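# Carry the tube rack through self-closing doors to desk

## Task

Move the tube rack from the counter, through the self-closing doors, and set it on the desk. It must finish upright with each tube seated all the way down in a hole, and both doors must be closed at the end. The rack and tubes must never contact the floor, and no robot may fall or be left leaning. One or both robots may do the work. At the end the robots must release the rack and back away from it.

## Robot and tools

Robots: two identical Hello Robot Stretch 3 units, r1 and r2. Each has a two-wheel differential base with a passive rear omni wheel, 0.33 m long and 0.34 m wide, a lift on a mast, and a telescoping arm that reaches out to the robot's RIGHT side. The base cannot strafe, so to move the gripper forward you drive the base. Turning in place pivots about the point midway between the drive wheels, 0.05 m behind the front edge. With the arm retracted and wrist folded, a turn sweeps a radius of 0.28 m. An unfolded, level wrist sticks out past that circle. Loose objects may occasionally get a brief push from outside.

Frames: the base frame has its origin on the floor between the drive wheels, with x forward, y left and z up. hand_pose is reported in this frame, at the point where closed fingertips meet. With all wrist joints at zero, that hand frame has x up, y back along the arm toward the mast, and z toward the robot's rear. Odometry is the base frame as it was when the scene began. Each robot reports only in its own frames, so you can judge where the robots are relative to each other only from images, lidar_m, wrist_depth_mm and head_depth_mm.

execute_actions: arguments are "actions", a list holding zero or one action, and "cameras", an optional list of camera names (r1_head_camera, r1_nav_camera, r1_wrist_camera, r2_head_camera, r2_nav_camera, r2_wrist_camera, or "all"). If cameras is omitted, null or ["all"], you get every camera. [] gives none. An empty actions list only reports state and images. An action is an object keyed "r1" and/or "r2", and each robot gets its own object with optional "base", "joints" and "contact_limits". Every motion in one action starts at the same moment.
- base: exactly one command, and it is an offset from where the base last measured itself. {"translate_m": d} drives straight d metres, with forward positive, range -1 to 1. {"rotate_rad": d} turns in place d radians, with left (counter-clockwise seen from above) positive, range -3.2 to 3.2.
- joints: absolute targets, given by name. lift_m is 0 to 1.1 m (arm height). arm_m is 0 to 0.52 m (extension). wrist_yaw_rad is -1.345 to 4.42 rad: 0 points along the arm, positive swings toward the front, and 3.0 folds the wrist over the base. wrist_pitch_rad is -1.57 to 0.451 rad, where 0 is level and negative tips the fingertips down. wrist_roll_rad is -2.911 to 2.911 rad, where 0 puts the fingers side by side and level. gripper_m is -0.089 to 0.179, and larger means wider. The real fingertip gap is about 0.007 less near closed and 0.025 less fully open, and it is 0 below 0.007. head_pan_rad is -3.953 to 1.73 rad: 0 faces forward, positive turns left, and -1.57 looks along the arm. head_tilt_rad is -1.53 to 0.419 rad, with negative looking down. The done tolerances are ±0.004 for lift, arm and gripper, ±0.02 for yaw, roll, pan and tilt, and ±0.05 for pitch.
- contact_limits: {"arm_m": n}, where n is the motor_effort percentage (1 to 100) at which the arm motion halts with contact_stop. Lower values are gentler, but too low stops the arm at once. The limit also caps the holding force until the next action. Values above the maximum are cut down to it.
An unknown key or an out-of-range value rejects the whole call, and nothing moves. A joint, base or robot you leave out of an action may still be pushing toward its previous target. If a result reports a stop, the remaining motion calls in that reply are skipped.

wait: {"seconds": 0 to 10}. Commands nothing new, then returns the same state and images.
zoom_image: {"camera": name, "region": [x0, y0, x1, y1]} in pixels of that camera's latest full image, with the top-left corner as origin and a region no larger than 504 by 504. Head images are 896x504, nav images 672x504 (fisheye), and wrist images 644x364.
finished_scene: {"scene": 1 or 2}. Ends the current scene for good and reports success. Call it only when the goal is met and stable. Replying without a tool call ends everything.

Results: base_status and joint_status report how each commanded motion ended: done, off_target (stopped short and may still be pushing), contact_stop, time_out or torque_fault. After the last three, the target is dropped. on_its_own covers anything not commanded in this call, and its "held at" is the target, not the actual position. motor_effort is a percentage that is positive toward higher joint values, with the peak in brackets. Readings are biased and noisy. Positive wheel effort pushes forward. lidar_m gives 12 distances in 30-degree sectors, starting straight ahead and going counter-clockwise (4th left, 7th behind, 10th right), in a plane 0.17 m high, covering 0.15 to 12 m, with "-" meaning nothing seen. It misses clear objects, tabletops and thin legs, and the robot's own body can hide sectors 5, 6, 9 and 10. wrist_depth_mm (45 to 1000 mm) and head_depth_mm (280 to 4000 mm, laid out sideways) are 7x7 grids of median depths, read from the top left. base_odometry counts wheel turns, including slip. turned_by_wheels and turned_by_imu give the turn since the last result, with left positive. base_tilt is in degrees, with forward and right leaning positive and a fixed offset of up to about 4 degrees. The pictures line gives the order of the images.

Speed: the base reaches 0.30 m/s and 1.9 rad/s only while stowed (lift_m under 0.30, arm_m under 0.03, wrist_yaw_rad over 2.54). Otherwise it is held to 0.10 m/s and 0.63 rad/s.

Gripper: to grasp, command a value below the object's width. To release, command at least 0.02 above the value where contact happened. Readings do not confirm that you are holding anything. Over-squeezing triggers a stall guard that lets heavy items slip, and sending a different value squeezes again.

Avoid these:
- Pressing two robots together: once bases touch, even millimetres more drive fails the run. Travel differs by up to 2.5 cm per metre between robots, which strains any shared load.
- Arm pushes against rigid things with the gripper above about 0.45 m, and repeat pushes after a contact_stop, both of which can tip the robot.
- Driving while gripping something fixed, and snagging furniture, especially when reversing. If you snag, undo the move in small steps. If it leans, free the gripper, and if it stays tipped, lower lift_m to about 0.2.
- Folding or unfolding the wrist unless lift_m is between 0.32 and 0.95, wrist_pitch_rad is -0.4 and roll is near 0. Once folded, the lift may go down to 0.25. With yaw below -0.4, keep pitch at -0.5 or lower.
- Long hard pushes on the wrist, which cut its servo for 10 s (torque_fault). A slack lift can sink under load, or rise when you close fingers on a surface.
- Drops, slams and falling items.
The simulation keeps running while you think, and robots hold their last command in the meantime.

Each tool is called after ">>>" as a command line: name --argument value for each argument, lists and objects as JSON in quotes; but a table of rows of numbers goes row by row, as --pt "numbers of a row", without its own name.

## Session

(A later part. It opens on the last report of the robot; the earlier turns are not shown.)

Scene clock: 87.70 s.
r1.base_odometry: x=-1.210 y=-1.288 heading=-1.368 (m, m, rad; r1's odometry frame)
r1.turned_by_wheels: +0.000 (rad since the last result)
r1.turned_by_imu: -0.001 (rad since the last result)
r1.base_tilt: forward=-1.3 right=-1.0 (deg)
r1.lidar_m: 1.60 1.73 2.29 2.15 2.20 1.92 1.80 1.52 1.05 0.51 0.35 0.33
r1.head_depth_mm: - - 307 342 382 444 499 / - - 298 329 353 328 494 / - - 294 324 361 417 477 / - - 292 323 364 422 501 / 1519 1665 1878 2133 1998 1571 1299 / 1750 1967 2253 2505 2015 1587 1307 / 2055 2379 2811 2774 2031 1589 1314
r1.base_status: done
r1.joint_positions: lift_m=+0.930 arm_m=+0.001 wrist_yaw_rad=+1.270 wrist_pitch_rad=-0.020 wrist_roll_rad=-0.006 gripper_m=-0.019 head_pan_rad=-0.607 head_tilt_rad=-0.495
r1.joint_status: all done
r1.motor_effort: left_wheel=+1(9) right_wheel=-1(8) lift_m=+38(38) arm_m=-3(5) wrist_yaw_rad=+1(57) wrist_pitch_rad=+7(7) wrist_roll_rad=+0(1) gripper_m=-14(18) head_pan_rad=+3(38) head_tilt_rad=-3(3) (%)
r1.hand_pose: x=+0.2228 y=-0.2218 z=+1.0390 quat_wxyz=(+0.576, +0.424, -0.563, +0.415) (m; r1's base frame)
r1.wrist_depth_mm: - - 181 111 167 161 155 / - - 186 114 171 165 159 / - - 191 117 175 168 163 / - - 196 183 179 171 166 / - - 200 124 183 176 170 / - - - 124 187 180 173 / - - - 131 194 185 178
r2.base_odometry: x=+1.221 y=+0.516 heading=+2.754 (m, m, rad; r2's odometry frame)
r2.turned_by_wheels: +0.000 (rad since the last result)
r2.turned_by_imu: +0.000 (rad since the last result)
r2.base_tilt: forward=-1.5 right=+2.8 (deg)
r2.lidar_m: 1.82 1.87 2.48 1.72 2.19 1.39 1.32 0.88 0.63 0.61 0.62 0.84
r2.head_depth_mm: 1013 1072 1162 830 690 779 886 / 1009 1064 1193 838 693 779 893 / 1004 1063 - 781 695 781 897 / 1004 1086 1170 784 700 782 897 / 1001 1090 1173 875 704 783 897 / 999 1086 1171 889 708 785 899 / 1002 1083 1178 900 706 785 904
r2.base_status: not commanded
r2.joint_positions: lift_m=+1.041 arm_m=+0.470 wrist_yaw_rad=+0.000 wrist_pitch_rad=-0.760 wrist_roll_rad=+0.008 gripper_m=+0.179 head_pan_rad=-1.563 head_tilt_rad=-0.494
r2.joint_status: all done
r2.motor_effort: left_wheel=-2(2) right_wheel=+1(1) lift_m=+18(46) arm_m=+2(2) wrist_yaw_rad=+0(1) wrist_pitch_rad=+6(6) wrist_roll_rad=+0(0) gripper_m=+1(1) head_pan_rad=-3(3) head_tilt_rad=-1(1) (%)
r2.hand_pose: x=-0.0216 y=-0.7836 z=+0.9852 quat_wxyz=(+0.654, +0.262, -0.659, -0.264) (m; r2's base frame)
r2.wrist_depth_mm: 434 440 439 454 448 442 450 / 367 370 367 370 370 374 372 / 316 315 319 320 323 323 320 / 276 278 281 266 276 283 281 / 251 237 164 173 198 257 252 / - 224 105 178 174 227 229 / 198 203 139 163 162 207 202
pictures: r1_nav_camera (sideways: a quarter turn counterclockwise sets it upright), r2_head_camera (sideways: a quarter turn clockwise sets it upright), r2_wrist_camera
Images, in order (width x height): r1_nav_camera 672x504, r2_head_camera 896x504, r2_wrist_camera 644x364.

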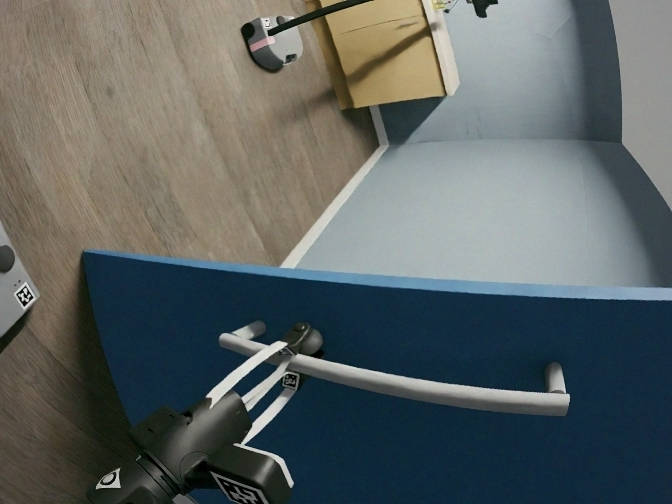

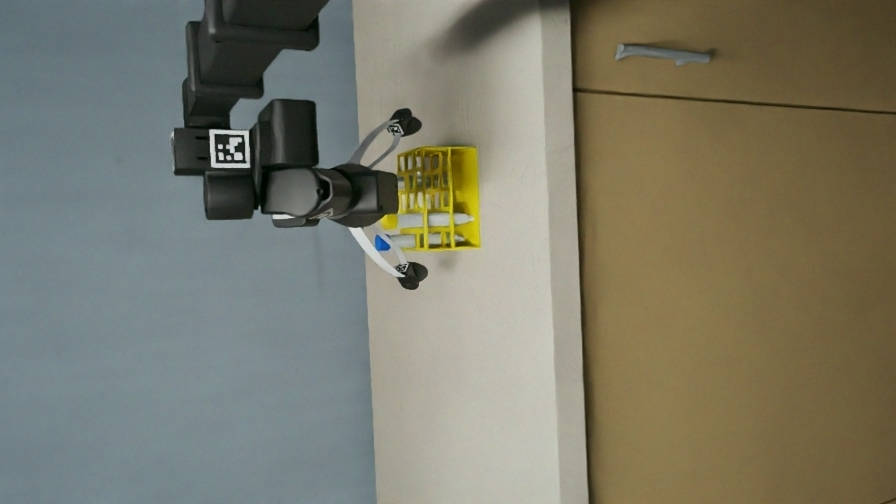

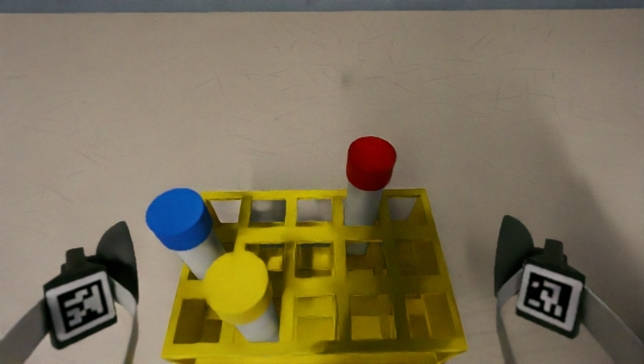

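>>> execute_actions --actions '[{"r1":{"base":{"translate_m":-0.075},"joints":{"wrist_yaw_rad":1.38}},"r2":{"joints":{"lift_m":1.008}}}]' --cameras '["r2_wrist_camera"]'

>>> execute_actions --actions '[{"r1":{"base":{"translate_m":-0.075},"joints":{"wrist_yaw_rad":1.47}},"r2":{"joints":{"gripper_m":0.105}}}]' --cameras '["r2_wrist_camera","r2_head_camera"]'

Scene clock: 90.27 s.
r1.base_odometry: x=-1.225 y=-1.214 heading=-1.368 (m, m, rad; r1's odometry frame)
r1.turned_by_wheels: +0.000 (rad since the last result)
r1.turned_by_imu: -0.001 (rad since the last result)
r1.base_tilt: forward=-1.2 right=-1.1 (deg)
r1.lidar_m: 1.67 1.81 2.28 2.15 2.19 1.83 1.73 1.53 1.05 0.55 0.35 0.32
r1.head_depth_mm: - 285 307 341 386 440 506 / - - - 335 373 404 493 / - - 290 319 351 399 469 / - - 286 309 345 390 448 / - - 289 310 1797 1485 1273 / 1790 2004 2274 2510 2009 1585 1306 / 2085 2402 2866 2782 2032 1587 1314
r1.base_status: done
r1.joint_positions: lift_m=+0.930 arm_m=+0.001 wrist_yaw_rad=+1.377 wrist_pitch_rad=-0.020 wrist_roll_rad=-0.006 gripper_m=-0.019 head_pan_rad=-0.607 head_tilt_rad=-0.495
r1.joint_status: all done
r1.motor_effort: left_wheel=+1(6) right_wheel=-2(7) lift_m=+38(38) arm_m=-3(4) wrist_yaw_rad=+3(48) wrist_pitch_rad=+7(7) wrist_roll_rad=+1(0) gripper_m=-14(17) head_pan_rad=+3(2) head_tilt_rad=-4(4) (%)
r1.hand_pose: x=+0.2296 y=-0.1951 z=+1.0391 quat_wxyz=(+0.552, +0.454, -0.539, +0.445) (m; r1's base frame)
r1.wrist_depth_mm: - - 182 111 166 160 154 / - - 187 113 170 163 157 / - - 192 116 174 167 160 / - - 196 123 178 170 163 / - - 201 124 182 175 167 / - - - 123 185 178 171 / - - - 130 192 183 174
r2.base_odometry: x=+1.221 y=+0.516 heading=+2.754 (m, m, rad; r2's odometry frame)
r2.turned_by_wheels: +0.000 (rad since the last result)
r2.turned_by_imu: +0.000 (rad since the last result)
r2.base_tilt: forward=-1.4 right=+2.7 (deg)
r2.lidar_m: 1.82 1.87 2.48 1.80 2.20 1.39 1.32 0.88 0.63 0.61 0.62 0.84
r2.head_depth_mm: 1015 1092 - 829 694 778 891 / 1005 1075 1177 836 691 782 897 / 1001 1073 - 777 695 781 896 / 1007 1088 1163 791 699 781 897 / 1007 1083 1175 879 708 788 901 / 999 1084 1183 891 712 780 898 / 1002 1088 1182 905 709 788 903
r2.base_status: not commanded
r2.joint_positions: lift_m=+1.009 arm_m=+0.470 wrist_yaw_rad=+0.000 wrist_pitch_rad=-0.747 wrist_roll_rad=+0.008 gripper_m=+0.179 head_pan_rad=-1.563 head_tilt_rad=-0.494
r2.joint_status: all done
r2.motor_effort: left_wheel=-2(1) right_wheel=+0(1) lift_m=+13(20) arm_m=+3(4) wrist_yaw_rad=+0(0) wrist_pitch_rad=-2(6) wrist_roll_rad=+0(0) gripper_m=+1(1) head_pan_rad=-3(3) head_tilt_rad=-1(0) (%)
r2.hand_pose: x=-0.0215 y=-0.7862 z=+0.9557 quat_wxyz=(+0.656, +0.257, -0.660, -0.259) (m; r2's base frame)
r2.wrist_depth_mm: 390 390 392 393 399 400 398 / 327 323 328 330 333 330 333 / 276 279 279 280 266 284 282 / 243 94 157 157 154 245 246 / 216 207 80 169 140 222 220 / - 128 79 124 144 132 197 / 175 127 108 137 137 173 176
pictures: r2_wrist_camera
Images, in order (width x height): r2_wrist_camera 644x364.

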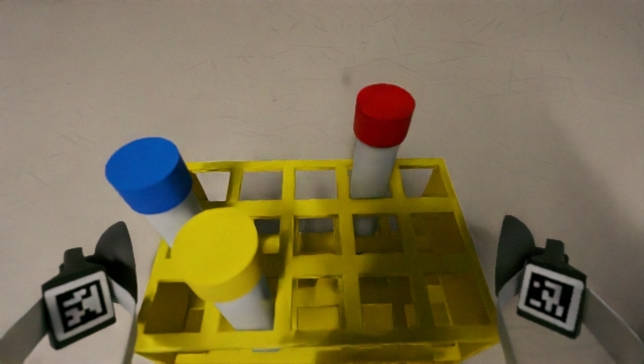

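Scene clock: 92.10 s.
r1.base_odometry: x=-1.240 y=-1.141 heading=-1.367 (m, m, rad; r1's odometry frame)
r1.turned_by_wheels: +0.000 (rad since the last result)
r1.turned_by_imu: -0.001 (rad since the last result)
r1.base_tilt: forward=-1.3 right=-1.1 (deg)
r1.lidar_m: 1.74 2.54 2.27 2.14 2.18 1.75 1.65 1.53 1.06 0.61 0.35 0.30
r1.head_depth_mm: - 288 312 349 395 454 524 / - - 300 334 374 423 503 / - - 287 312 347 299 460 / - - 283 303 338 386 438 / - - - 292 321 368 448 / - - 2436 2486 1938 1587 1302 / 2127 2423 2871 2762 2021 1586 1311
r1.base_status: done
r1.joint_positions: lift_m=+0.930 arm_m=+0.001 wrist_yaw_rad=+1.460 wrist_pitch_rad=-0.020 wrist_roll_rad=-0.006 gripper_m=-0.019 head_pan_rad=-0.607 head_tilt_rad=-0.495
r1.joint_status: all done
r1.motor_effort: left_wheel=+0(6) right_wheel=-1(9) lift_m=+38(38) arm_m=-4(4) wrist_yaw_rad=+8(46) wrist_pitch_rad=+6(7) wrist_roll_rad=+0(0) gripper_m=-15(15) head_pan_rad=+4(3) head_tilt_rad=-4(3) (%)
r1.hand_pose: x=+0.2328 y=-0.1741 z=+1.0391 quat_wxyz=(+0.533, +0.476, -0.520, +0.468) (m; r1's base frame)
r1.wrist_depth_mm: - - 182 112 166 160 154 / - - 187 113 171 164 157 / - - 192 116 174 167 160 / - - 195 120 179 171 165 / - - 200 121 183 174 168 / - - - 123 185 179 172 / - - - 130 193 183 175
r2.base_odometry: x=+1.221 y=+0.516 heading=+2.754 (m, m, rad; r2's odometry frame)
r2.turned_by_wheels: +0.000 (rad since the last result)
r2.turned_by_imu: +0.000 (rad since the last result)
r2.base_tilt: forward=-1.5 right=+2.7 (deg)
r2.lidar_m: 1.82 1.87 2.48 1.87 2.23 1.39 1.32 0.88 0.63 0.61 0.63 0.84
r2.head_depth_mm: 1010 1095 - 829 693 781 889 / 1012 1081 1181 840 695 780 895 / 1006 1084 - 770 694 784 895 / 1003 1093 1175 781 699 787 897 / 1005 1091 1174 881 707 786 900 / 1003 1083 1169 888 707 786 897 / 999 1087 1184 902 709 789 899
r2.base_status: not commanded
r2.joint_positions: lift_m=+1.009 arm_m=+0.470 wrist_yaw_rad=+0.000 wrist_pitch_rad=-0.686 wrist_roll_rad=+0.010 gripper_m=+0.106 head_pan_rad=-1.563 head_tilt_rad=-0.495
r2.joint_status: all done
r2.on_its_own: wrist_pitch_rad is at rest, and its effort (-36) is outside its rest range (-20 to +32)
r2.motor_effort: left_wheel=-1(4) right_wheel=+0(2) lift_m=+13(14) arm_m=+3(4) wrist_yaw_rad=-1(2) wrist_pitch_rad=-36(49) wrist_roll_rad=-1(4) gripper_m=-22(100) head_pan_rad=-3(3) head_tilt_rad=-1(1) (%)
r2.hand_pose: x=-0.0215 y=-0.7977 z=+0.9665 quat_wxyz=(+0.663, +0.237, -0.669, -0.239) (m; r2's base frame)
r2.wrist_depth_mm: 470 473 481 490 493 505 480 / 377 375 375 377 384 379 381 / 315 313 316 315 305 314 314 / 270 255 269 267 255 269 267 / 234 117 114 151 151 241 237 / 211 - 86 133 144 - 210 / 188 139 115 120 145 185 189
pictures: r2_head_camera (sideways: a quarter turn clockwise sets it upright), r2_wrist_camera
Images, in order (width x height): r2_head_camera 896x504, r2_wrist_camera 644x364.

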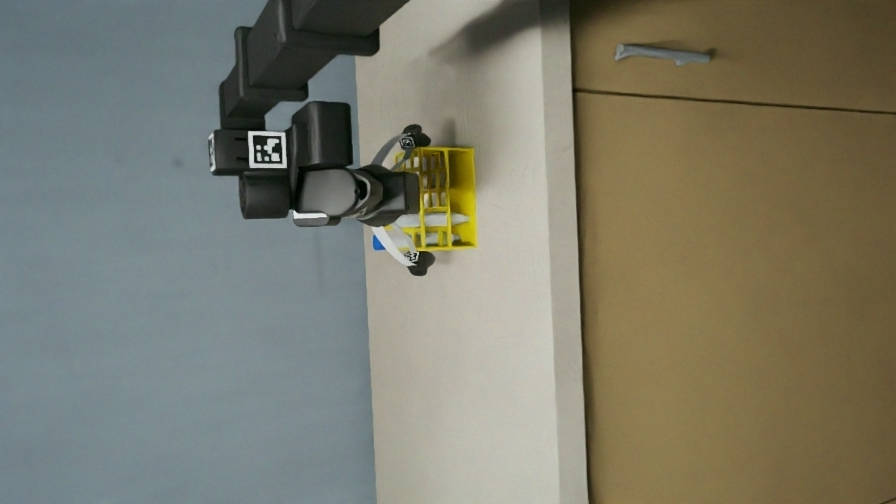

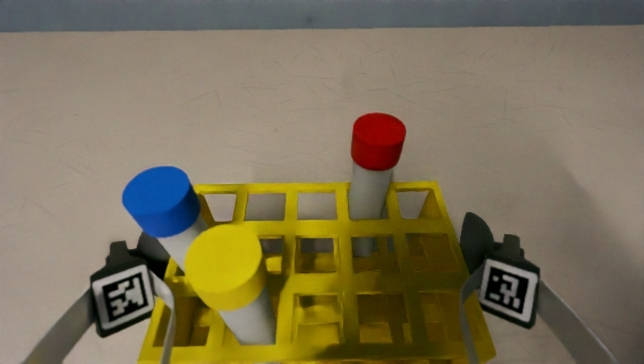

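>>> execute_actions --actions '[{"r1":{"base":{"translate_m":-0.075},"joints":{"wrist_yaw_rad":1.55}},"r2":{"joints":{"wrist_pitch_rad":-0.67,"lift_m":1.03}}}]' --cameras '["r2_wrist_camera","r2_head_camera"]'

>>> zoom_image --camera "r2_head_camera" --region '[300, 80, 540, 320]'

Scene clock: 94.67 s.
r1.base_odometry: x=-1.255 y=-1.067 heading=-1.367 (m, m, rad; r1's odometry frame)
r1.turned_by_wheels: +0.000 (rad since the last result)
r1.turned_by_imu: -0.001 (rad since the last result)
r1.base_tilt: forward=-1.2 right=-1.0 (deg)
r1.lidar_m: 1.81 2.61 2.27 2.13 2.18 1.68 1.58 1.55 1.06 0.69 0.36 0.29
r1.head_depth_mm: - 293 322 362 413 479 551 / - 284 304 339 383 438 519 / - - - - 373 297 448 / - - - 300 334 370 431 / - - - 289 315 352 404 / - - - 287 314 1496 1309 / - 2615 2952 2771 2022 1595 1312
r1.base_status: done
r1.joint_positions: lift_m=+0.930 arm_m=+0.001 wrist_yaw_rad=+1.504 wrist_pitch_rad=-0.020 wrist_roll_rad=-0.006 gripper_m=-0.019 head_pan_rad=-0.607 head_tilt_rad=-0.495
r1.joint_status: wrist_yaw_rad off_target (ended at +1.504, target +1.550)
r1.on_its_own: wrist_yaw_rad is held at +1.500, not at your +1.550, by its stall guard, which is not easing now
r1.motor_effort: left_wheel=+1(6) right_wheel=-2(7) lift_m=+38(38) arm_m=-4(4) wrist_yaw_rad=-2(45) wrist_pitch_rad=+7(7) wrist_roll_rad=+0(0) gripper_m=-12(16) head_pan_rad=+3(3) head_tilt_rad=-3(3) (%)
r1.hand_pose: x=+0.2338 y=-0.1631 z=+1.0392 quat_wxyz=(+0.523, +0.487, -0.510, +0.479) (m; r1's base frame)
r1.wrist_depth_mm: - - 179 110 168 163 159 / - - 183 113 172 166 162 / - - 188 117 175 170 165 / - - 192 183 179 174 169 / - - 197 123 184 178 174 / - - 205 123 188 183 178 / - - 210 133 193 187 182
r2.base_odometry: x=+1.221 y=+0.516 heading=+2.754 (m, m, rad; r2's odometry frame)
r2.turned_by_wheels: +0.000 (rad since the last result)
r2.turned_by_imu: +0.000 (rad since the last result)
r2.base_tilt: forward=-1.6 right=+2.7 (deg)
r2.lidar_m: 1.82 1.87 2.47 1.94 1.70 1.39 1.33 0.88 0.63 0.61 0.62 0.84
r2.head_depth_mm: 1011 1083 1155 827 690 780 892 / 1007 1072 1177 839 691 780 892 / 1005 1079 - 781 694 783 900 / 1006 1093 1172 800 699 781 897 / 1003 1090 1173 876 708 782 898 / 1002 1080 1169 889 709 787 898 / 999 1084 1183 901 709 786 901
r2.base_status: not commanded
r2.joint_positions: lift_m=+1.029 arm_m=+0.470 wrist_yaw_rad=+0.000 wrist_pitch_rad=-0.688 wrist_roll_rad=+0.010 gripper_m=+0.106 head_pan_rad=-1.563 head_tilt_rad=-0.495
r2.joint_status: all done
r2.motor_effort: left_wheel=-1(1) right_wheel=+0(0) lift_m=+47(45) arm_m=+3(2) wrist_yaw_rad=+0(0) wrist_pitch_rad=+10(35) wrist_roll_rad=-1(1) gripper_m=-21(22) head_pan_rad=-3(3) head_tilt_rad=-1(1) (%)
r2.hand_pose: x=-0.0215 y=-0.7973 z=+0.9868 quat_wxyz=(+0.663, +0.238, -0.669, -0.240) (m; r2's base frame)
r2.wrist_depth_mm: 477 481 504 499 508 505 507 / 409 405 404 407 406 406 403 / 333 336 335 340 333 343 342 / 293 292 283 275 158 292 295 / 253 95 146 146 147 264 256 / 225 - 120 135 136 - 228 / 204 197 81 156 158 200 206
pictures: r2_head_camera (sideways: a quarter turn clockwise sets it upright), r2_wrist_camera
Images, in order (width x height): r2_head_camera 896x504, r2_wrist_camera 644x364.

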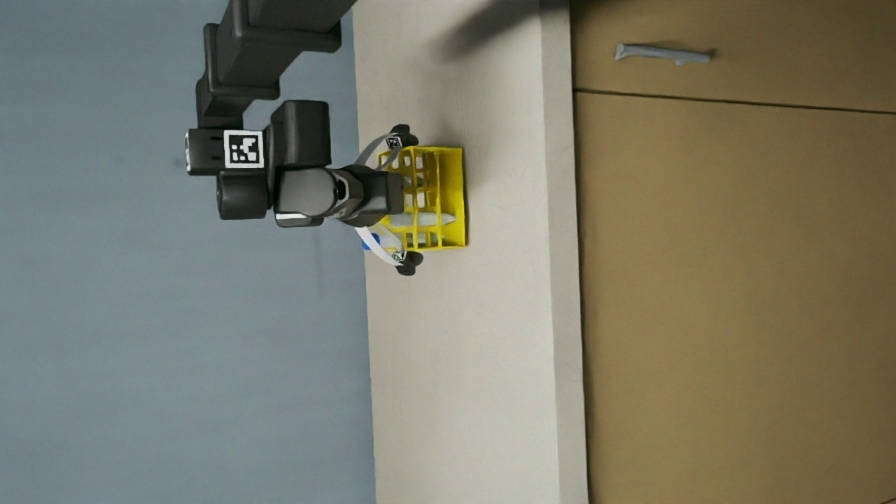

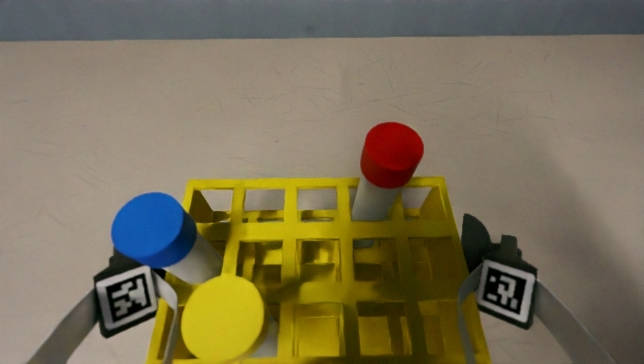

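Region (300, 80, 540, 320) of r2_head_camera's 896x504 image, scaled by 2.100, with more detail than that image has.

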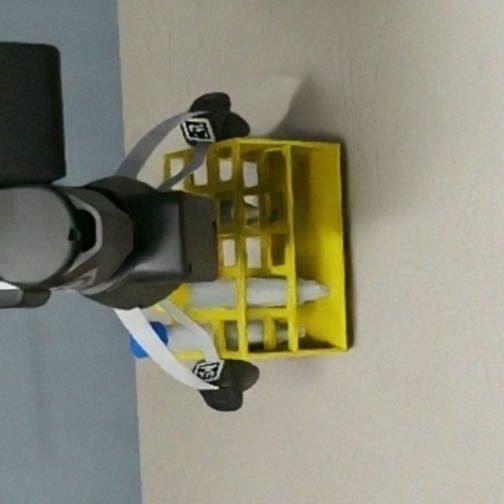

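>>> execute_actions --actions '[{"r1":{"base":{"translate_m":-0.07},"joints":{"wrist_yaw_rad":1.53}},"r2":{"joints":{"lift_m":1.009}}}]' --cameras '[]'

>>> execute_actions --actions '[{"r1":{"base":{"translate_m":-0.07},"joints":{"wrist_yaw_rad":1.55}},"r2":{"joints":{"gripper_m":0.179}}}]' --cameras '["r2_wrist_camera"]'

>>> execute_actions --actions '[{"r1":{"base":{"translate_m":-0.07},"joints":{"wrist_yaw_rad":1.55}},"r2":{"joints":{"lift_m":1.075}}}]' --cameras '[]'

>>> execute_actions --actions '[{"r2":{"joints":{"wrist_pitch_rad":-0.94,"arm_m":0.512}}}]' --cameras '["r1_nav_camera","r2_wrist_camera"]'

Scene clock: 97.17 s.
r1.base_odometry: x=-1.269 y=-0.999 heading=-1.367 (m, m, rad; r1's odometry frame)
r1.turned_by_wheels: +0.000 (rad since the last result)
r1.turned_by_imu: -0.001 (rad since the last result)
r1.base_tilt: forward=-1.3 right=-1.1 (deg)
r1.lidar_m: 1.88 2.69 2.26 2.13 2.17 1.60 1.51 1.54 1.07 0.82 0.36 0.29
r1.head_depth_mm: 286 303 337 380 435 509 596 / - 288 312 349 395 455 537 / - - 297 330 371 301 473 / - - - 300 334 362 426 / - - - 286 310 346 391 / - - - - 296 346 1273 / - - 3172 2632 2023 1596 1315
r1.base_status: done
r1.joint_positions: lift_m=+0.930 arm_m=+0.001 wrist_yaw_rad=+1.524 wrist_pitch_rad=-0.020 wrist_roll_rad=-0.006 gripper_m=-0.019 head_pan_rad=-0.607 head_tilt_rad=-0.495
r1.joint_status: all done
r1.motor_effort: left_wheel=+2(3) right_wheel=-1(10) lift_m=+38(38) arm_m=-3(3) wrist_yaw_rad=+5(14) wrist_pitch_rad=+6(7) wrist_roll_rad=+0(0) gripper_m=-13(13) head_pan_rad=+4(3) head_tilt_rad=-3(3) (%)
r1.hand_pose: x=+0.2341 y=-0.1579 z=+1.0392 quat_wxyz=(+0.518, +0.492, -0.505, +0.484) (m; r1's base frame)
r1.wrist_depth_mm: - - 174 110 169 167 165 / - - 179 113 174 171 169 / - - 183 118 178 175 173 / - - 188 123 182 180 177 / - - 193 123 187 184 181 / - - 199 123 191 188 186 / - - 205 199 197 194 191
r2.base_odometry: x=+1.221 y=+0.516 heading=+2.754 (m, m, rad; r2's odometry frame)
r2.turned_by_wheels: +0.000 (rad since the last result)
r2.turned_by_imu: +0.000 (rad since the last result)
r2.base_tilt: forward=-1.5 right=+2.7 (deg)
r2.lidar_m: 1.82 1.87 2.48 2.01 1.77 1.39 1.32 0.88 0.63 0.61 0.62 0.84
r2.head_depth_mm: 1012 1090 - 826 691 779 893 / 1008 1079 1171 835 692 781 896 / 1009 1078 - 783 692 786 897 / 1001 1088 1170 776 700 785 897 / 1004 1088 1172 877 705 785 899 / 1003 1086 1173 889 708 786 900 / 1001 1084 1186 902 709 787 900
r2.base_status: not commanded
r2.joint_positions: lift_m=+1.010 arm_m=+0.470 wrist_yaw_rad=+0.000 wrist_pitch_rad=-0.658 wrist_roll_rad=+0.010 gripper_m=+0.106 head_pan_rad=-1.563 head_tilt_rad=-0.495
r2.joint_status: all done
r2.motor_effort: left_wheel=-1(1) right_wheel=+0(1) lift_m=+14(42) arm_m=+3(3) wrist_yaw_rad=-1(0) wrist_pitch_rad=-7(10) wrist_roll_rad=-1(1) gripper_m=-20(20) head_pan_rad=-3(3) head_tilt_rad=-1(1) (%)
r2.hand_pose: x=-0.0215 y=-0.8026 z=+0.9727 quat_wxyz=(+0.666, +0.228, -0.672, -0.230) (m; r2's base frame)
r2.wrist_depth_mm: 470 483 490 500 499 508 514 / 395 397 401 395 397 400 400 / 323 328 329 323 331 331 328 / 276 278 277 277 165 279 280 / 242 99 153 149 149 248 244 / 213 - 84 134 137 - 217 / 191 184 108 153 150 188 192
pictures: none
No camera images: the call's "cameras" was empty. Leave "cameras" out to get every camera's image.

Scene clock: 98.97 s.
r1.base_odometry: x=-1.284 y=-0.930 heading=-1.367 (m, m, rad; r1's odometry frame)
r1.turned_by_wheels: +0.000 (rad since the last result)
r1.turned_by_imu: -0.001 (rad since the last result)
r1.base_tilt: forward=-1.2 right=-1.1 (deg)
r1.lidar_m: 1.95 2.76 2.26 2.12 2.18 1.53 1.44 1.47 1.08 1.01 0.38 0.28
r1.head_depth_mm: 291 318 355 402 464 548 650 / - 294 323 362 411 475 561 / - - - 338 380 304 469 / - - 285 302 334 365 424 / - - - 286 306 340 383 / - - - - 290 327 1245 / - - - 2635 1950 1593 1310
r1.base_status: done
r1.joint_positions: lift_m=+0.930 arm_m=+0.001 wrist_yaw_rad=+1.526 wrist_pitch_rad=-0.020 wrist_roll_rad=-0.006 gripper_m=-0.019 head_pan_rad=-0.607 head_tilt_rad=-0.495
r1.joint_status: wrist_yaw_rad off_target (ended at +1.526, target +1.550)
r1.on_its_own: wrist_yaw_rad is at rest, and its effort (+19) is outside its rest range (-12 to +12)
r1.motor_effort: left_wheel=+0(5) right_wheel=+0(8) lift_m=+38(38) arm_m=-4(3) wrist_yaw_rad=+19(16) wrist_pitch_rad=+6(7) wrist_roll_rad=+1(1) gripper_m=-14(13) head_pan_rad=+3(4) head_tilt_rad=-3(3) (%)
r1.hand_pose: x=+0.2341 y=-0.1574 z=+1.0392 quat_wxyz=(+0.518, +0.492, -0.504, +0.485) (m; r1's base frame)
r1.wrist_depth_mm: - - 170 111 172 173 175 / - - 174 113 176 178 179 / - - 178 115 181 182 183 / - - 182 121 186 187 189 / - - 188 121 191 192 194 / - - 192 123 196 197 199 / - - 200 130 202 203 204
r2.base_odometry: x=+1.221 y=+0.516 heading=+2.754 (m, m, rad; r2's odometry frame)
r2.turned_by_wheels: +0.000 (rad since the last result)
r2.turned_by_imu: +0.000 (rad since the last result)
r2.base_tilt: forward=-1.5 right=+2.7 (deg)
r2.lidar_m: 1.82 1.87 2.47 2.08 1.84 1.39 1.32 0.88 0.63 0.61 0.63 0.84
r2.head_depth_mm: 1008 1087 - 826 691 781 894 / 1006 1073 1174 838 692 781 893 / 1001 1081 - 767 692 783 899 / 1003 1091 1173 774 700 786 898 / 1009 1090 1172 878 707 784 897 / 998 1088 1171 886 710 785 899 / 1002 1083 1184 902 711 786 902
r2.base_status: not commanded
r2.joint_positions: lift_m=+1.010 arm_m=+0.470 wrist_yaw_rad=+0.000 wrist_pitch_rad=-0.681 wrist_roll_rad=+0.010 gripper_m=+0.179 head_pan_rad=-1.563 head_tilt_rad=-0.495
r2.joint_status: all done
r2.motor_effort: left_wheel=-1(1) right_wheel=-1(1) lift_m=+17(18) arm_m=+3(3) wrist_yaw_rad=+0(0) wrist_pitch_rad=+6(7) wrist_roll_rad=-1(1) gripper_m=+1(100) head_pan_rad=-3(3) head_tilt_rad=+0(1) (%)
r2.hand_pose: x=-0.0215 y=-0.7987 z=+0.9683 quat_wxyz=(+0.663, +0.235, -0.669, -0.237) (m; r2's base frame)
r2.wrist_depth_mm: 471 476 480 487 500 508 473 / 371 373 375 377 372 377 377 / 312 312 313 311 294 310 314 / 265 109 253 253 252 268 268 / 233 225 93 153 159 240 235 / - 169 89 132 145 201 210 / 180 139 121 153 145 181 185
pictures: r2_wrist_camera
Images, in order (width x height): r2_wrist_camera 644x364.

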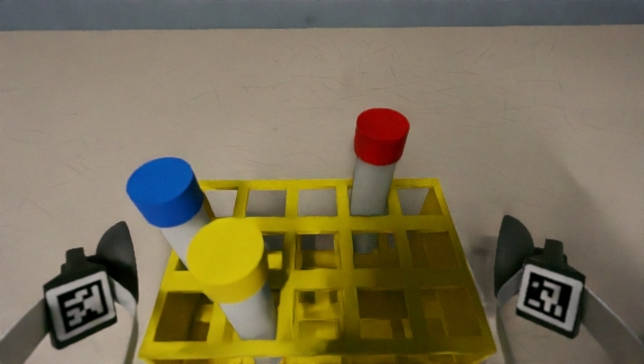

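Scene clock: 100.90 s.
r1.base_odometry: x=-1.298 y=-0.862 heading=-1.367 (m, m, rad; r1's odometry frame)
r1.turned_by_wheels: +0.000 (rad since the last result)
r1.turned_by_imu: -0.001 (rad since the last result)
r1.base_tilt: forward=-1.2 right=-1.1 (deg)
r1.lidar_m: 2.02 2.83 2.26 2.12 2.11 1.45 1.37 1.40 1.09 1.02 0.39 0.27
r1.head_depth_mm: 303 335 377 431 501 597 719 / 285 302 335 376 430 501 597 / - - - 333 376 298 494 / - - 285 301 334 370 421 / - - - 286 301 334 375 / - - - - 287 322 1242 / - - - 2635 1954 1588 1311
r1.base_status: done
r1.joint_positions: lift_m=+0.930 arm_m=+0.001 wrist_yaw_rad=+1.486 wrist_pitch_rad=-0.020 wrist_roll_rad=-0.006 gripper_m=-0.019 head_pan_rad=-0.607 head_tilt_rad=-0.495
r1.joint_status: wrist_yaw_rad off_target (ended at +1.486, target +1.550)
r1.on_its_own: wrist_yaw_rad is held at +1.493, not at your +1.550, by its stall guard, which is not easing now
r1.motor_effort: left_wheel=+0(5) right_wheel=-2(8) lift_m=+38(38) arm_m=-3(4) wrist_yaw_rad=+6(31) wrist_pitch_rad=+6(7) wrist_roll_rad=+0(0) gripper_m=-12(15) head_pan_rad=+3(3) head_tilt_rad=-4(2) (%)
r1.hand_pose: x=+0.2334 y=-0.1677 z=+1.0392 quat_wxyz=(+0.527, +0.482, -0.514, +0.474) (m; r1's base frame)
r1.wrist_depth_mm: - - 165 110 178 186 194 / - - 168 113 183 190 199 / - - 172 119 187 196 205 / - - 177 121 192 201 210 / - - 181 122 197 207 218 / - - 186 123 206 214 225 / - - 192 132 211 220 233
r2.base_odometry: x=+1.221 y=+0.516 heading=+2.754 (m, m, rad; r2's odometry frame)
r2.turned_by_wheels: +0.000 (rad since the last result)
r2.turned_by_imu: +0.000 (rad since the last result)
r2.base_tilt: forward=-1.4 right=+2.6 (deg)
r2.lidar_m: 1.82 1.87 2.48 1.92 1.92 1.40 1.32 0.88 0.63 0.61 0.62 0.84
r2.head_depth_mm: 1014 - 1164 826 689 779 895 / 1007 1104 1178 838 694 783 893 / 1005 - 1162 777 694 780 896 / 1004 1095 1172 795 696 785 901 / 1003 1092 1176 871 707 786 899 / 999 1092 1176 888 706 785 896 / 1002 1087 1189 902 708 789 903
r2.base_status: not commanded
r2.joint_positions: lift_m=+1.074 arm_m=+0.470 wrist_yaw_rad=+0.000 wrist_pitch_rad=-0.681 wrist_roll_rad=+0.010 gripper_m=+0.179 head_pan_rad=-1.563 head_tilt_rad=-0.495
r2.joint_status: all done
r2.motor_effort: left_wheel=-1(1) right_wheel=+0(1) lift_m=+46(42) arm_m=+4(3) wrist_yaw_rad=+1(1) wrist_pitch_rad=+6(6) wrist_roll_rad=-1(1) gripper_m=+1(1) head_pan_rad=-3(3) head_tilt_rad=-1(1) (%)
r2.hand_pose: x=-0.0215 y=-0.7985 z=+1.0330 quat_wxyz=(+0.663, +0.235, -0.669, -0.238) (m; r2's base frame)
r2.wrist_depth_mm: 485 494 506 513 531 543 536 / 489 488 500 492 494 488 501 / 415 416 412 410 413 417 421 / 356 355 352 356 350 353 355 / 310 314 309 293 312 317 312 / - 276 181 205 264 280 278 / 237 246 177 185 206 250 245
pictures: none
No camera images: the call's "cameras" was empty. Leave "cameras" out to get every camera's image.

Scene clock: 102.27 s.
r1.base_odometry: x=-1.298 y=-0.862 heading=-1.367 (m, m, rad; r1's odometry frame)
r1.turned_by_wheels: +0.000 (rad since the last result)
r1.turned_by_imu: +0.000 (rad since the last result)
r1.base_tilt: forward=-1.2 right=-1.2 (deg)
r1.lidar_m: 2.02 2.83 2.25 2.12 2.11 1.46 1.37 1.40 1.08 1.02 0.39 0.27
r1.head_depth_mm: 303 336 377 431 501 596 719 / 286 302 335 377 430 502 596 / - - - 333 376 298 494 / - - 285 302 334 370 421 / - - - 285 301 334 374 / - - - - 287 322 1240 / - - - 2647 1944 1591 1311
r1.base_status: not commanded
r1.joint_positions: lift_m=+0.930 arm_m=+0.001 wrist_yaw_rad=+1.486 wrist_pitch_rad=-0.020 wrist_roll_rad=-0.006 gripper_m=-0.019 head_pan_rad=-0.607 head_tilt_rad=-0.495
r1.joint_status: not commanded
r1.on_its_own: wrist_yaw_rad is held at +1.493, not at your +1.550, by its stall guard, which is not easing now
r1.motor_effort: left_wheel=+0(0) right_wheel=-1(2) lift_m=+38(38) arm_m=-3(3) wrist_yaw_rad=+6(6) wrist_pitch_rad=+6(6) wrist_roll_rad=+1(1) gripper_m=-13(12) head_pan_rad=+3(3) head_tilt_rad=-3(2) (%)
r1.hand_pose: x=+0.2334 y=-0.1677 z=+1.0392 quat_wxyz=(+0.527, +0.482, -0.514, +0.474) (m; r1's base frame)
r1.wrist_depth_mm: - - 164 110 178 186 193 / - - 168 113 182 190 199 / - - 172 119 188 195 204 / - - 177 121 192 202 210 / - - 181 122 199 207 218 / - - 185 123 205 214 225 / - - 192 132 212 221 232
r2.base_odometry: x=+1.221 y=+0.516 heading=+2.754 (m, m, rad; r2's odometry frame)
r2.turned_by_wheels: +0.000 (rad since the last result)
r2.turned_by_imu: +0.000 (rad since the last result)
r2.base_tilt: forward=-1.5 right=+2.6 (deg)
r2.lidar_m: 1.82 1.87 2.48 1.92 1.91 1.39 1.32 0.88 0.63 0.61 0.63 0.84
r2.head_depth_mm: 1007 - 1161 829 691 780 893 / 1007 1109 1173 833 694 781 893 / 1006 - 1178 781 693 781 901 / 1002 1091 1174 775 697 782 899 / 1001 1089 1172 877 706 787 901 / 1005 1088 1172 884 707 785 902 / 1001 1083 1177 903 708 790 900
r2.base_status: not commanded
r2.joint_positions: lift_m=+1.074 arm_m=+0.512 wrist_yaw_rad=+0.000 wrist_pitch_rad=-0.946 wrist_roll_rad=+0.010 gripper_m=+0.179 head_pan_rad=-1.563 head_tilt_rad=-0.495
r2.joint_status: all done
r2.motor_effort: left_wheel=-1(1) right_wheel=+0(0) lift_m=+46(46) arm_m=+3(3) wrist_yaw_rad=+0(1) wrist_pitch_rad=+3(6) wrist_roll_rad=-1(1) gripper_m=+1(1) head_pan_rad=-3(3) head_tilt_rad=+0(1) (%)
r2.hand_pose: x=-0.0215 y=-0.7869 z=+0.9912 quat_wxyz=(+0.627, +0.321, -0.632, -0.324) (m; r2's base frame)
r2.wrist_depth_mm: 344 349 350 353 357 358 363 / 314 318 315 319 323 325 325 / 289 290 292 290 292 293 295 / 267 267 263 184 261 269 269 / 248 243 167 173 201 256 252 / - 231 115 160 164 232 234 / 210 215 184 211 212 217 216
pictures: r1_nav_camera (sideways: a quarter turn counterclockwise sets it upright), r2_wrist_camera
Images, in order (width x height): r1_nav_camera 672x504, r2_wrist_camera 644x364.

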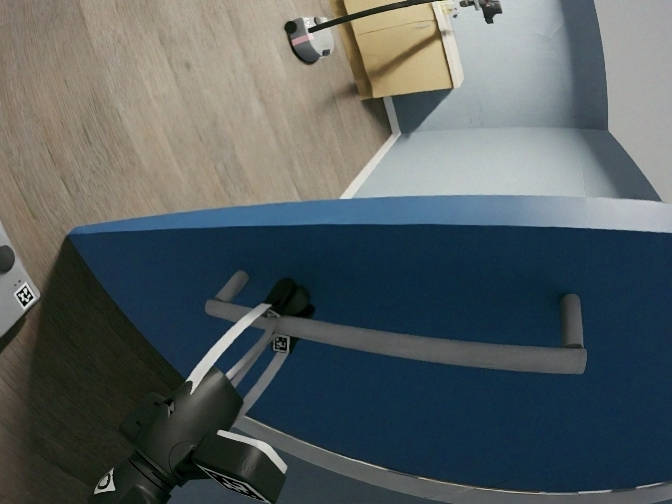

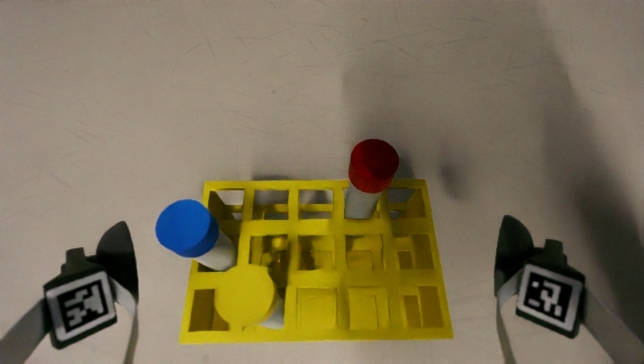

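>>> execute_actions --actions '[{"r2":{"joints":{"lift_m":1.042}}}]' --cameras '[]'

>>> execute_actions --actions '[{"r2":{"joints":{"gripper_m":0.105}}}]' --cameras '["r2_wrist_camera","r2_head_camera"]'

Scene clock: 103.83 s.
r1.base_odometry: x=-1.298 y=-0.862 heading=-1.367 (m, m, rad; r1's odometry frame)
r1.turned_by_wheels: +0.000 (rad since the last result)
r1.turned_by_imu: +0.000 (rad since the last result)
r1.base_tilt: forward=-1.2 right=-1.1 (deg)
r1.lidar_m: 2.01 2.83 2.25 2.12 2.11 1.45 1.37 1.40 1.08 1.02 0.39 0.27
r1.head_depth_mm: 303 336 377 431 501 597 720 / 285 302 335 376 429 502 596 / - - - 333 376 297 495 / - - 285 301 334 369 421 / - - - 286 301 334 375 / - - - - 287 322 1243 / - - - 2642 1965 1588 1306
r1.base_status: not commanded
r1.joint_positions: lift_m=+0.930 arm_m=+0.001 wrist_yaw_rad=+1.486 wrist_pitch_rad=-0.020 wrist_roll_rad=-0.006 gripper_m=-0.019 head_pan_rad=-0.607 head_tilt_rad=-0.495
r1.joint_status: not commanded
r1.on_its_own: wrist_yaw_rad is held at +1.493, not at your +1.550, by its stall guard, which is not easing now
r1.motor_effort: left_wheel=+0(0) right_wheel=-1(2) lift_m=+38(38) arm_m=-3(4) wrist_yaw_rad=+6(6) wrist_pitch_rad=+7(6) wrist_roll_rad=+0(1) gripper_m=-12(13) head_pan_rad=+3(3) head_tilt_rad=-2(3) (%)
r1.hand_pose: x=+0.2334 y=-0.1677 z=+1.0392 quat_wxyz=(+0.527, +0.482, -0.514, +0.474) (m; r1's base frame)
r1.wrist_depth_mm: - - 164 110 178 185 193 / - - 168 113 182 190 199 / - - 172 119 188 196 205 / - - 176 121 193 201 211 / - - 182 122 198 208 217 / - - 186 123 205 214 224 / - - 193 132 211 221 233
r2.base_odometry: x=+1.221 y=+0.516 heading=+2.754 (m, m, rad; r2's odometry frame)
r2.turned_by_wheels: +0.000 (rad since the last result)
r2.turned_by_imu: +0.000 (rad since the last result)
r2.base_tilt: forward=-1.5 right=+2.7 (deg)
r2.lidar_m: 1.82 1.87 2.48 1.91 1.92 1.39 1.32 0.88 0.63 0.61 0.63 0.85
r2.head_depth_mm: 1010 1070 1179 829 691 779 890 / 1009 1066 1180 833 693 779 895 / 1004 1065 - 779 693 781 894 / 1000 1089 1172 776 699 785 898 / 1010 1093 1167 872 705 785 896 / 997 1089 1167 891 707 787 901 / 999 1081 1184 903 709 786 902
r2.base_status: not commanded
r2.joint_positions: lift_m=+1.043 arm_m=+0.512 wrist_yaw_rad=+0.000 wrist_pitch_rad=-0.947 wrist_roll_rad=+0.010 gripper_m=+0.179 head_pan_rad=-1.563 head_tilt_rad=-0.495
r2.joint_status: all done
r2.motor_effort: left_wheel=-2(2) right_wheel=+0(0) lift_m=+18(43) arm_m=+3(3) wrist_yaw_rad=+0(0) wrist_pitch_rad=+4(4) wrist_roll_rad=-1(1) gripper_m=+1(1) head_pan_rad=-3(3) head_tilt_rad=-1(1) (%)
r2.hand_pose: x=-0.0215 y=-0.7868 z=+0.9593 quat_wxyz=(+0.626, +0.321, -0.632, -0.324) (m; r2's base frame)
r2.wrist_depth_mm: 299 301 305 305 310 310 311 / 273 273 278 279 276 278 278 / 251 250 252 251 113 256 256 / 230 96 155 153 154 236 236 / 213 115 137 145 158 223 218 / - 141 83 131 158 198 204 / 183 182 153 184 158 186 186
pictures: none
No camera images: the call's "cameras" was empty. Leave "cameras" out to get every camera's image.

Scene clock: 105.07 s.
r1.base_odometry: x=-1.298 y=-0.862 heading=-1.367 (m, m, rad; r1's odometry frame)
r1.turned_by_wheels: +0.000 (rad since the last result)
r1.turned_by_imu: +0.000 (rad since the last result)
r1.base_tilt: forward=-1.2 right=-1.0 (deg)
r1.lidar_m: 2.01 2.83 2.24 2.12 2.10 1.45 1.37 1.40 1.08 1.02 0.39 0.27
r1.head_depth_mm: 303 335 377 430 502 597 719 / 285 302 335 377 430 501 597 / - - - 333 376 298 495 / - - 285 301 334 369 420 / - - - 285 301 333 374 / - - - - 287 322 1243 / - - - 2656 1966 1588 1310
r1.base_status: not commanded
r1.joint_positions: lift_m=+0.930 arm_m=+0.001 wrist_yaw_rad=+1.486 wrist_pitch_rad=-0.020 wrist_roll_rad=-0.006 gripper_m=-0.019 head_pan_rad=-0.607 head_tilt_rad=-0.495
r1.joint_status: not commanded
r1.on_its_own: wrist_yaw_rad is held at +1.493, not at your +1.550, by its stall guard, which is not easing now
r1.motor_effort: left_wheel=+0(1) right_wheel=-2(2) lift_m=+38(38) arm_m=-4(4) wrist_yaw_rad=+6(5) wrist_pitch_rad=+7(7) wrist_roll_rad=+0(1) gripper_m=-11(12) head_pan_rad=+3(3) head_tilt_rad=-4(2) (%)
r1.hand_pose: x=+0.2334 y=-0.1677 z=+1.0392 quat_wxyz=(+0.527, +0.482, -0.514, +0.474) (m; r1's base frame)
r1.wrist_depth_mm: - - 165 110 178 184 194 / - - 169 113 182 190 199 / - - 172 119 187 196 205 / - - 177 121 192 201 211 / - - 181 122 199 208 217 / - - 186 123 206 213 224 / - - 192 132 212 220 232
r2.base_odometry: x=+1.221 y=+0.516 heading=+2.754 (m, m, rad; r2's odometry frame)
r2.turned_by_wheels: +0.000 (rad since the last result)
r2.turned_by_imu: +0.000 (rad since the last result)
r2.base_tilt: forward=-1.5 right=+2.7 (deg)
r2.lidar_m: 1.82 1.87 2.48 1.92 1.91 1.39 1.32 0.88 0.63 0.61 0.63 0.84
r2.head_depth_mm: 1013 1066 1182 827 691 781 890 / 1007 1064 1183 837 692 783 895 / 1005 1063 - 781 694 782 894 / 1005 1089 1179 780 698 783 897 / 1008 1093 1167 875 706 785 898 / 1000 1086 1171 891 708 784 901 / 1002 1083 1186 901 707 786 902
r2.base_status: not commanded
r2.joint_positions: lift_m=+1.043 arm_m=+0.512 wrist_yaw_rad=+0.000 wrist_pitch_rad=-0.935 wrist_roll_rad=+0.010 gripper_m=+0.106 head_pan_rad=-1.563 head_tilt_rad=-0.495
r2.joint_status: all done
r2.motor_effort: left_wheel=-1(1) right_wheel=+0(0) lift_m=+18(18) arm_m=+3(3) wrist_yaw_rad=+0(0) wrist_pitch_rad=-3(5) wrist_roll_rad=-1(1) gripper_m=-22(100) head_pan_rad=-3(3) head_tilt_rad=-1(2) (%)
r2.hand_pose: x=-0.0215 y=-0.7895 z=+0.9609 quat_wxyz=(+0.628, +0.317, -0.634, -0.320) (m; r2's base frame)
r2.wrist_depth_mm: 308 315 317 315 318 319 322 / 284 283 281 283 287 287 289 / 254 259 258 258 250 258 264 / 236 100 172 156 155 238 240 / 217 99 144 145 159 224 222 / 202 - 85 134 144 - 205 / 191 184 122 185 187 188 192
pictures: r2_head_camera (sideways: a quarter turn clockwise sets it upright), r2_wrist_camera
Images, in order (width x height): r2_head_camera 896x504, r2_wrist_camera 644x364.

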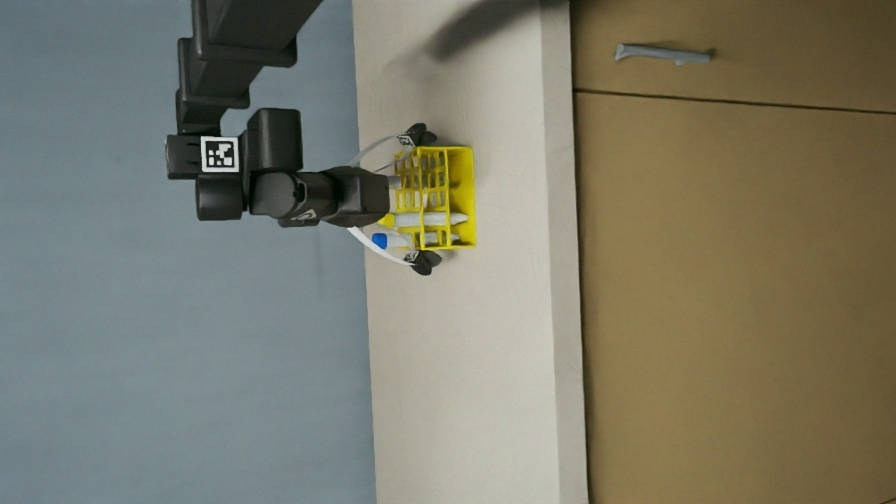

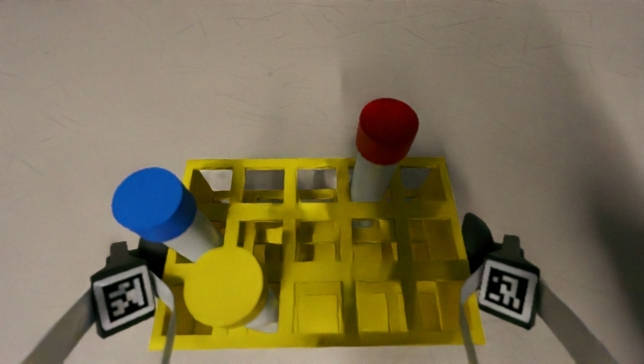

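>>> execute_actions --actions '[{"r2":{"joints":{"lift_m":1.07,"wrist_pitch_rad":-0.92}}}]' --cameras '["r2_wrist_camera","r2_head_camera"]'

Scene clock: 106.30 s.
r1.base_odometry: x=-1.298 y=-0.862 heading=-1.367 (m, m, rad; r1's odometry frame)
r1.turned_by_wheels: +0.000 (rad since the last result)
r1.turned_by_imu: +0.000 (rad since the last result)
r1.base_tilt: forward=-1.1 right=-1.1 (deg)
r1.lidar_m: 2.02 2.81 2.25 2.12 2.11 1.46 1.37 1.40 1.08 1.02 0.39 0.27
r1.head_depth_mm: 303 335 377 431 501 597 720 / 285 302 335 376 429 501 596 / - - - 333 376 298 495 / - - 285 302 334 370 421 / - - - 286 301 333 375 / - - - - 287 322 1242 / - - - 2676 1939 1591 1312
r1.base_status: not commanded
r1.joint_positions: lift_m=+0.930 arm_m=+0.001 wrist_yaw_rad=+1.486 wrist_pitch_rad=-0.020 wrist_roll_rad=-0.006 gripper_m=-0.019 head_pan_rad=-0.607 head_tilt_rad=-0.495
r1.joint_status: not commanded
r1.on_its_own: wrist_yaw_rad is held at +1.493, not at your +1.550, by its stall guard, which is not easing now
r1.motor_effort: left_wheel=+0(0) right_wheel=-2(2) lift_m=+38(38) arm_m=-3(4) wrist_yaw_rad=+6(6) wrist_pitch_rad=+7(7) wrist_roll_rad=+0(0) gripper_m=-12(13) head_pan_rad=+3(4) head_tilt_rad=-2(2) (%)
r1.hand_pose: x=+0.2334 y=-0.1677 z=+1.0392 quat_wxyz=(+0.527, +0.482, -0.514, +0.474) (m; r1's base frame)
r1.wrist_depth_mm: - - 164 110 178 185 193 / - - 168 113 182 190 199 / - - 173 119 187 196 205 / - - 177 121 193 202 210 / - - 181 122 198 208 217 / - - 186 123 205 214 225 / - - 192 132 212 221 233
r2.base_odometry: x=+1.221 y=+0.516 heading=+2.754 (m, m, rad; r2's odometry frame)
r2.turned_by_wheels: +0.000 (rad since the last result)
r2.turned_by_imu: +0.000 (rad since the last result)
r2.base_tilt: forward=-1.5 right=+2.8 (deg)
r2.lidar_m: 1.82 1.87 2.48 1.92 1.92 1.39 1.32 0.88 0.63 0.61 0.63 0.84
r2.head_depth_mm: 1010 - 1164 831 692 780 895 / 1012 1106 1181 836 692 779 895 / 1000 - 1162 763 691 784 896 / 1010 1090 1161 792 698 783 896 / 1003 1090 1168 874 706 784 898 / 1001 1092 1171 888 707 786 900 / 1000 1090 1177 899 710 787 900
r2.base_status: not commanded
r2.joint_positions: lift_m=+1.069 arm_m=+0.512 wrist_yaw_rad=+0.000 wrist_pitch_rad=-0.932 wrist_roll_rad=+0.010 gripper_m=+0.106 head_pan_rad=-1.563 head_tilt_rad=-0.495
r2.joint_status: all done
r2.motor_effort: left_wheel=-1(1) right_wheel=+0(1) lift_m=+47(44) arm_m=+4(3) wrist_yaw_rad=-1(0) wrist_pitch_rad=+7(6) wrist_roll_rad=-1(1) gripper_m=-21(22) head_pan_rad=-3(3) head_tilt_rad=+0(2) (%)
r2.hand_pose: x=-0.0215 y=-0.7900 z=+0.9880 quat_wxyz=(+0.629, +0.316, -0.634, -0.320) (m; r2's base frame)
r2.wrist_depth_mm: 346 350 356 355 356 354 363 / 314 316 317 319 318 320 323 / 289 290 287 289 104 294 293 / 263 264 172 150 143 268 267 / 244 91 141 141 159 250 247 / 226 129 131 134 144 - 230 / 211 209 83 127 145 211 216
pictures: r2_head_camera (sideways: a quarter turn clockwise sets it upright), r2_wrist_camera
Images, in order (width x height): r2_head_camera 896x504, r2_wrist_camera 644x364.

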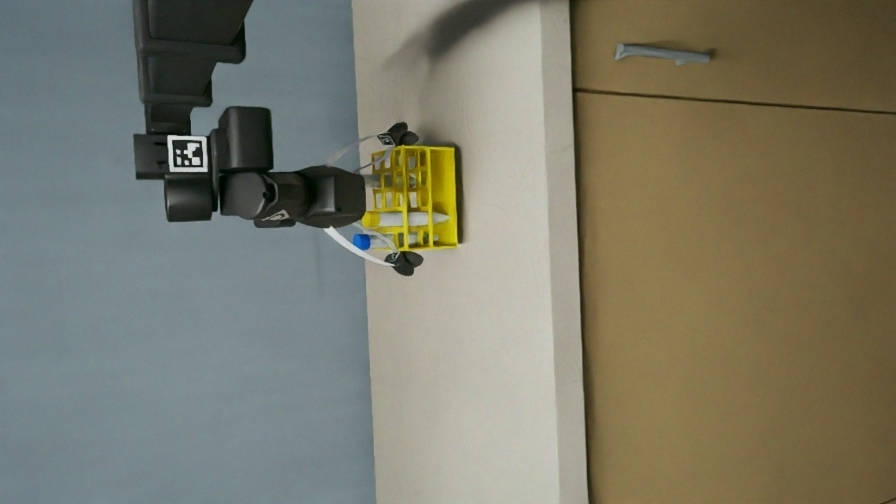

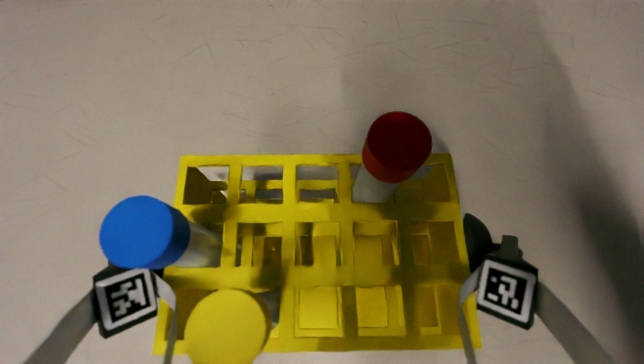

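>>> execute_actions --actions '[{"r2":{"joints":{"arm_m":0.44}}}]' --cameras '["r2_wrist_camera","r2_head_camera"]'

Scene clock: 108.40 s.
r1.base_odometry: x=-1.298 y=-0.862 heading=-1.367 (m, m, rad; r1's odometry frame)
r1.turned_by_wheels: +0.000 (rad since the last result)
r1.turned_by_imu: -0.001 (rad since the last result)
r1.base_tilt: forward=-1.2 right=-1.1 (deg)
r1.lidar_m: 2.02 2.83 2.26 2.12 2.10 1.46 1.37 1.40 1.08 1.02 0.39 0.27
r1.head_depth_mm: 303 335 377 430 501 596 721 / 285 302 335 376 430 501 596 / - - - 333 376 298 495 / - - 285 302 334 370 420 / - - - 285 301 334 374 / - - - - 287 322 1248 / - - - 2631 1968 1587 1315
r1.base_status: not commanded
r1.joint_positions: lift_m=+0.930 arm_m=+0.001 wrist_yaw_rad=+1.486 wrist_pitch_rad=-0.020 wrist_roll_rad=-0.006 gripper_m=-0.019 head_pan_rad=-0.607 head_tilt_rad=-0.495
r1.joint_status: not commanded
r1.on_its_own: wrist_yaw_rad is held at +1.493, not at your +1.550, by its stall guard, which is not easing now
r1.motor_effort: left_wheel=+0(0) right_wheel=-2(1) lift_m=+38(38) arm_m=-3(3) wrist_yaw_rad=+6(5) wrist_pitch_rad=+6(6) wrist_roll_rad=+0(0) gripper_m=-12(12) head_pan_rad=+3(3) head_tilt_rad=-3(3) (%)
r1.hand_pose: x=+0.2334 y=-0.1677 z=+1.0392 quat_wxyz=(+0.527, +0.482, -0.514, +0.474) (m; r1's base frame)
r1.wrist_depth_mm: - - 164 110 178 185 193 / - - 168 113 183 191 199 / - - 173 119 188 196 204 / - - 177 121 192 202 211 / - - 181 122 198 208 217 / - - 185 123 205 214 224 / - - 192 132 211 222 231
r2.base_odometry: x=+1.221 y=+0.516 heading=+2.754 (m, m, rad; r2's odometry frame)
r2.turned_by_wheels: +0.000 (rad since the last result)
r2.turned_by_imu: +0.000 (rad since the last result)
r2.base_tilt: forward=-1.5 right=+2.7 (deg)
r2.lidar_m: 1.82 1.86 2.48 1.91 1.91 1.39 1.33 0.88 0.63 0.60 0.63 0.84
r2.head_depth_mm: 1008 - 1165 827 690 780 891 / 1008 1108 1188 835 694 778 894 / 1005 - - 743 692 779 896 / 1004 1090 1172 736 697 785 893 / 1009 1086 1171 874 705 786 902 / 1000 1083 1168 888 709 788 901 / 1003 1091 1180 902 704 787 900
r2.base_status: not commanded
r2.joint_positions: lift_m=+1.069 arm_m=+0.440 wrist_yaw_rad=+0.000 wrist_pitch_rad=-0.933 wrist_roll_rad=+0.010 gripper_m=+0.106 head_pan_rad=-1.563 head_tilt_rad=-0.495
r2.joint_status: all done
r2.motor_effort: left_wheel=-1(1) right_wheel=+0(1) lift_m=+46(47) arm_m=-3(3) wrist_yaw_rad=+0(0) wrist_pitch_rad=+7(7) wrist_roll_rad=-1(1) gripper_m=-21(21) head_pan_rad=-3(2) head_tilt_rad=-1(0) (%)
r2.hand_pose: x=-0.0215 y=-0.7186 z=+0.9879 quat_wxyz=(+0.629, +0.317, -0.634, -0.320) (m; r2's base frame)
r2.wrist_depth_mm: 351 353 348 354 356 358 359 / 317 315 320 322 320 318 323 / 290 287 288 288 103 289 294 / 263 264 171 148 143 266 269 / 243 91 141 141 160 248 248 / 227 128 131 133 145 - 231 / 210 208 82 127 145 213 216
pictures: r2_head_camera (sideways: a quarter turn clockwise sets it upright), r2_wrist_camera
Images, in order (width x height): r2_head_camera 896x504, r2_wrist_camera 644x364.

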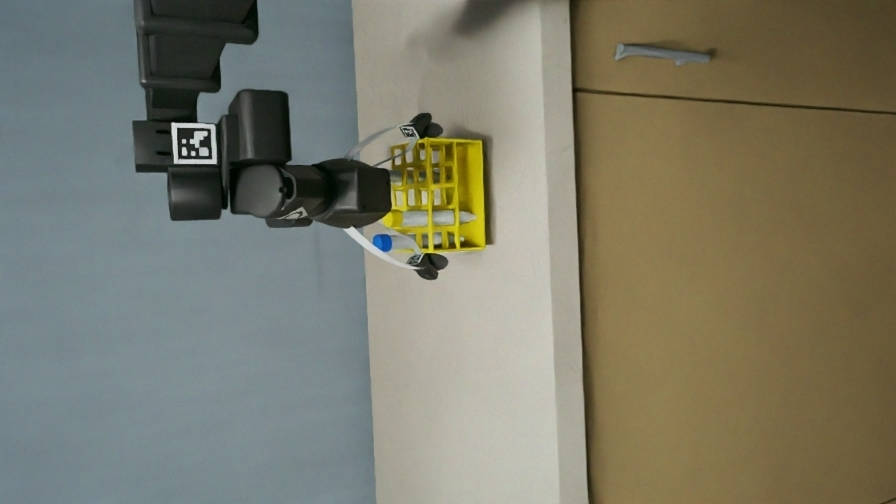

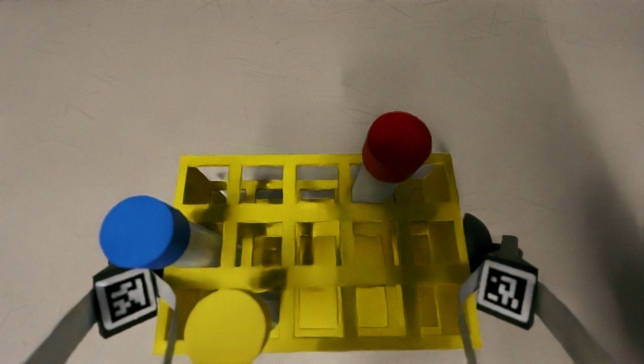

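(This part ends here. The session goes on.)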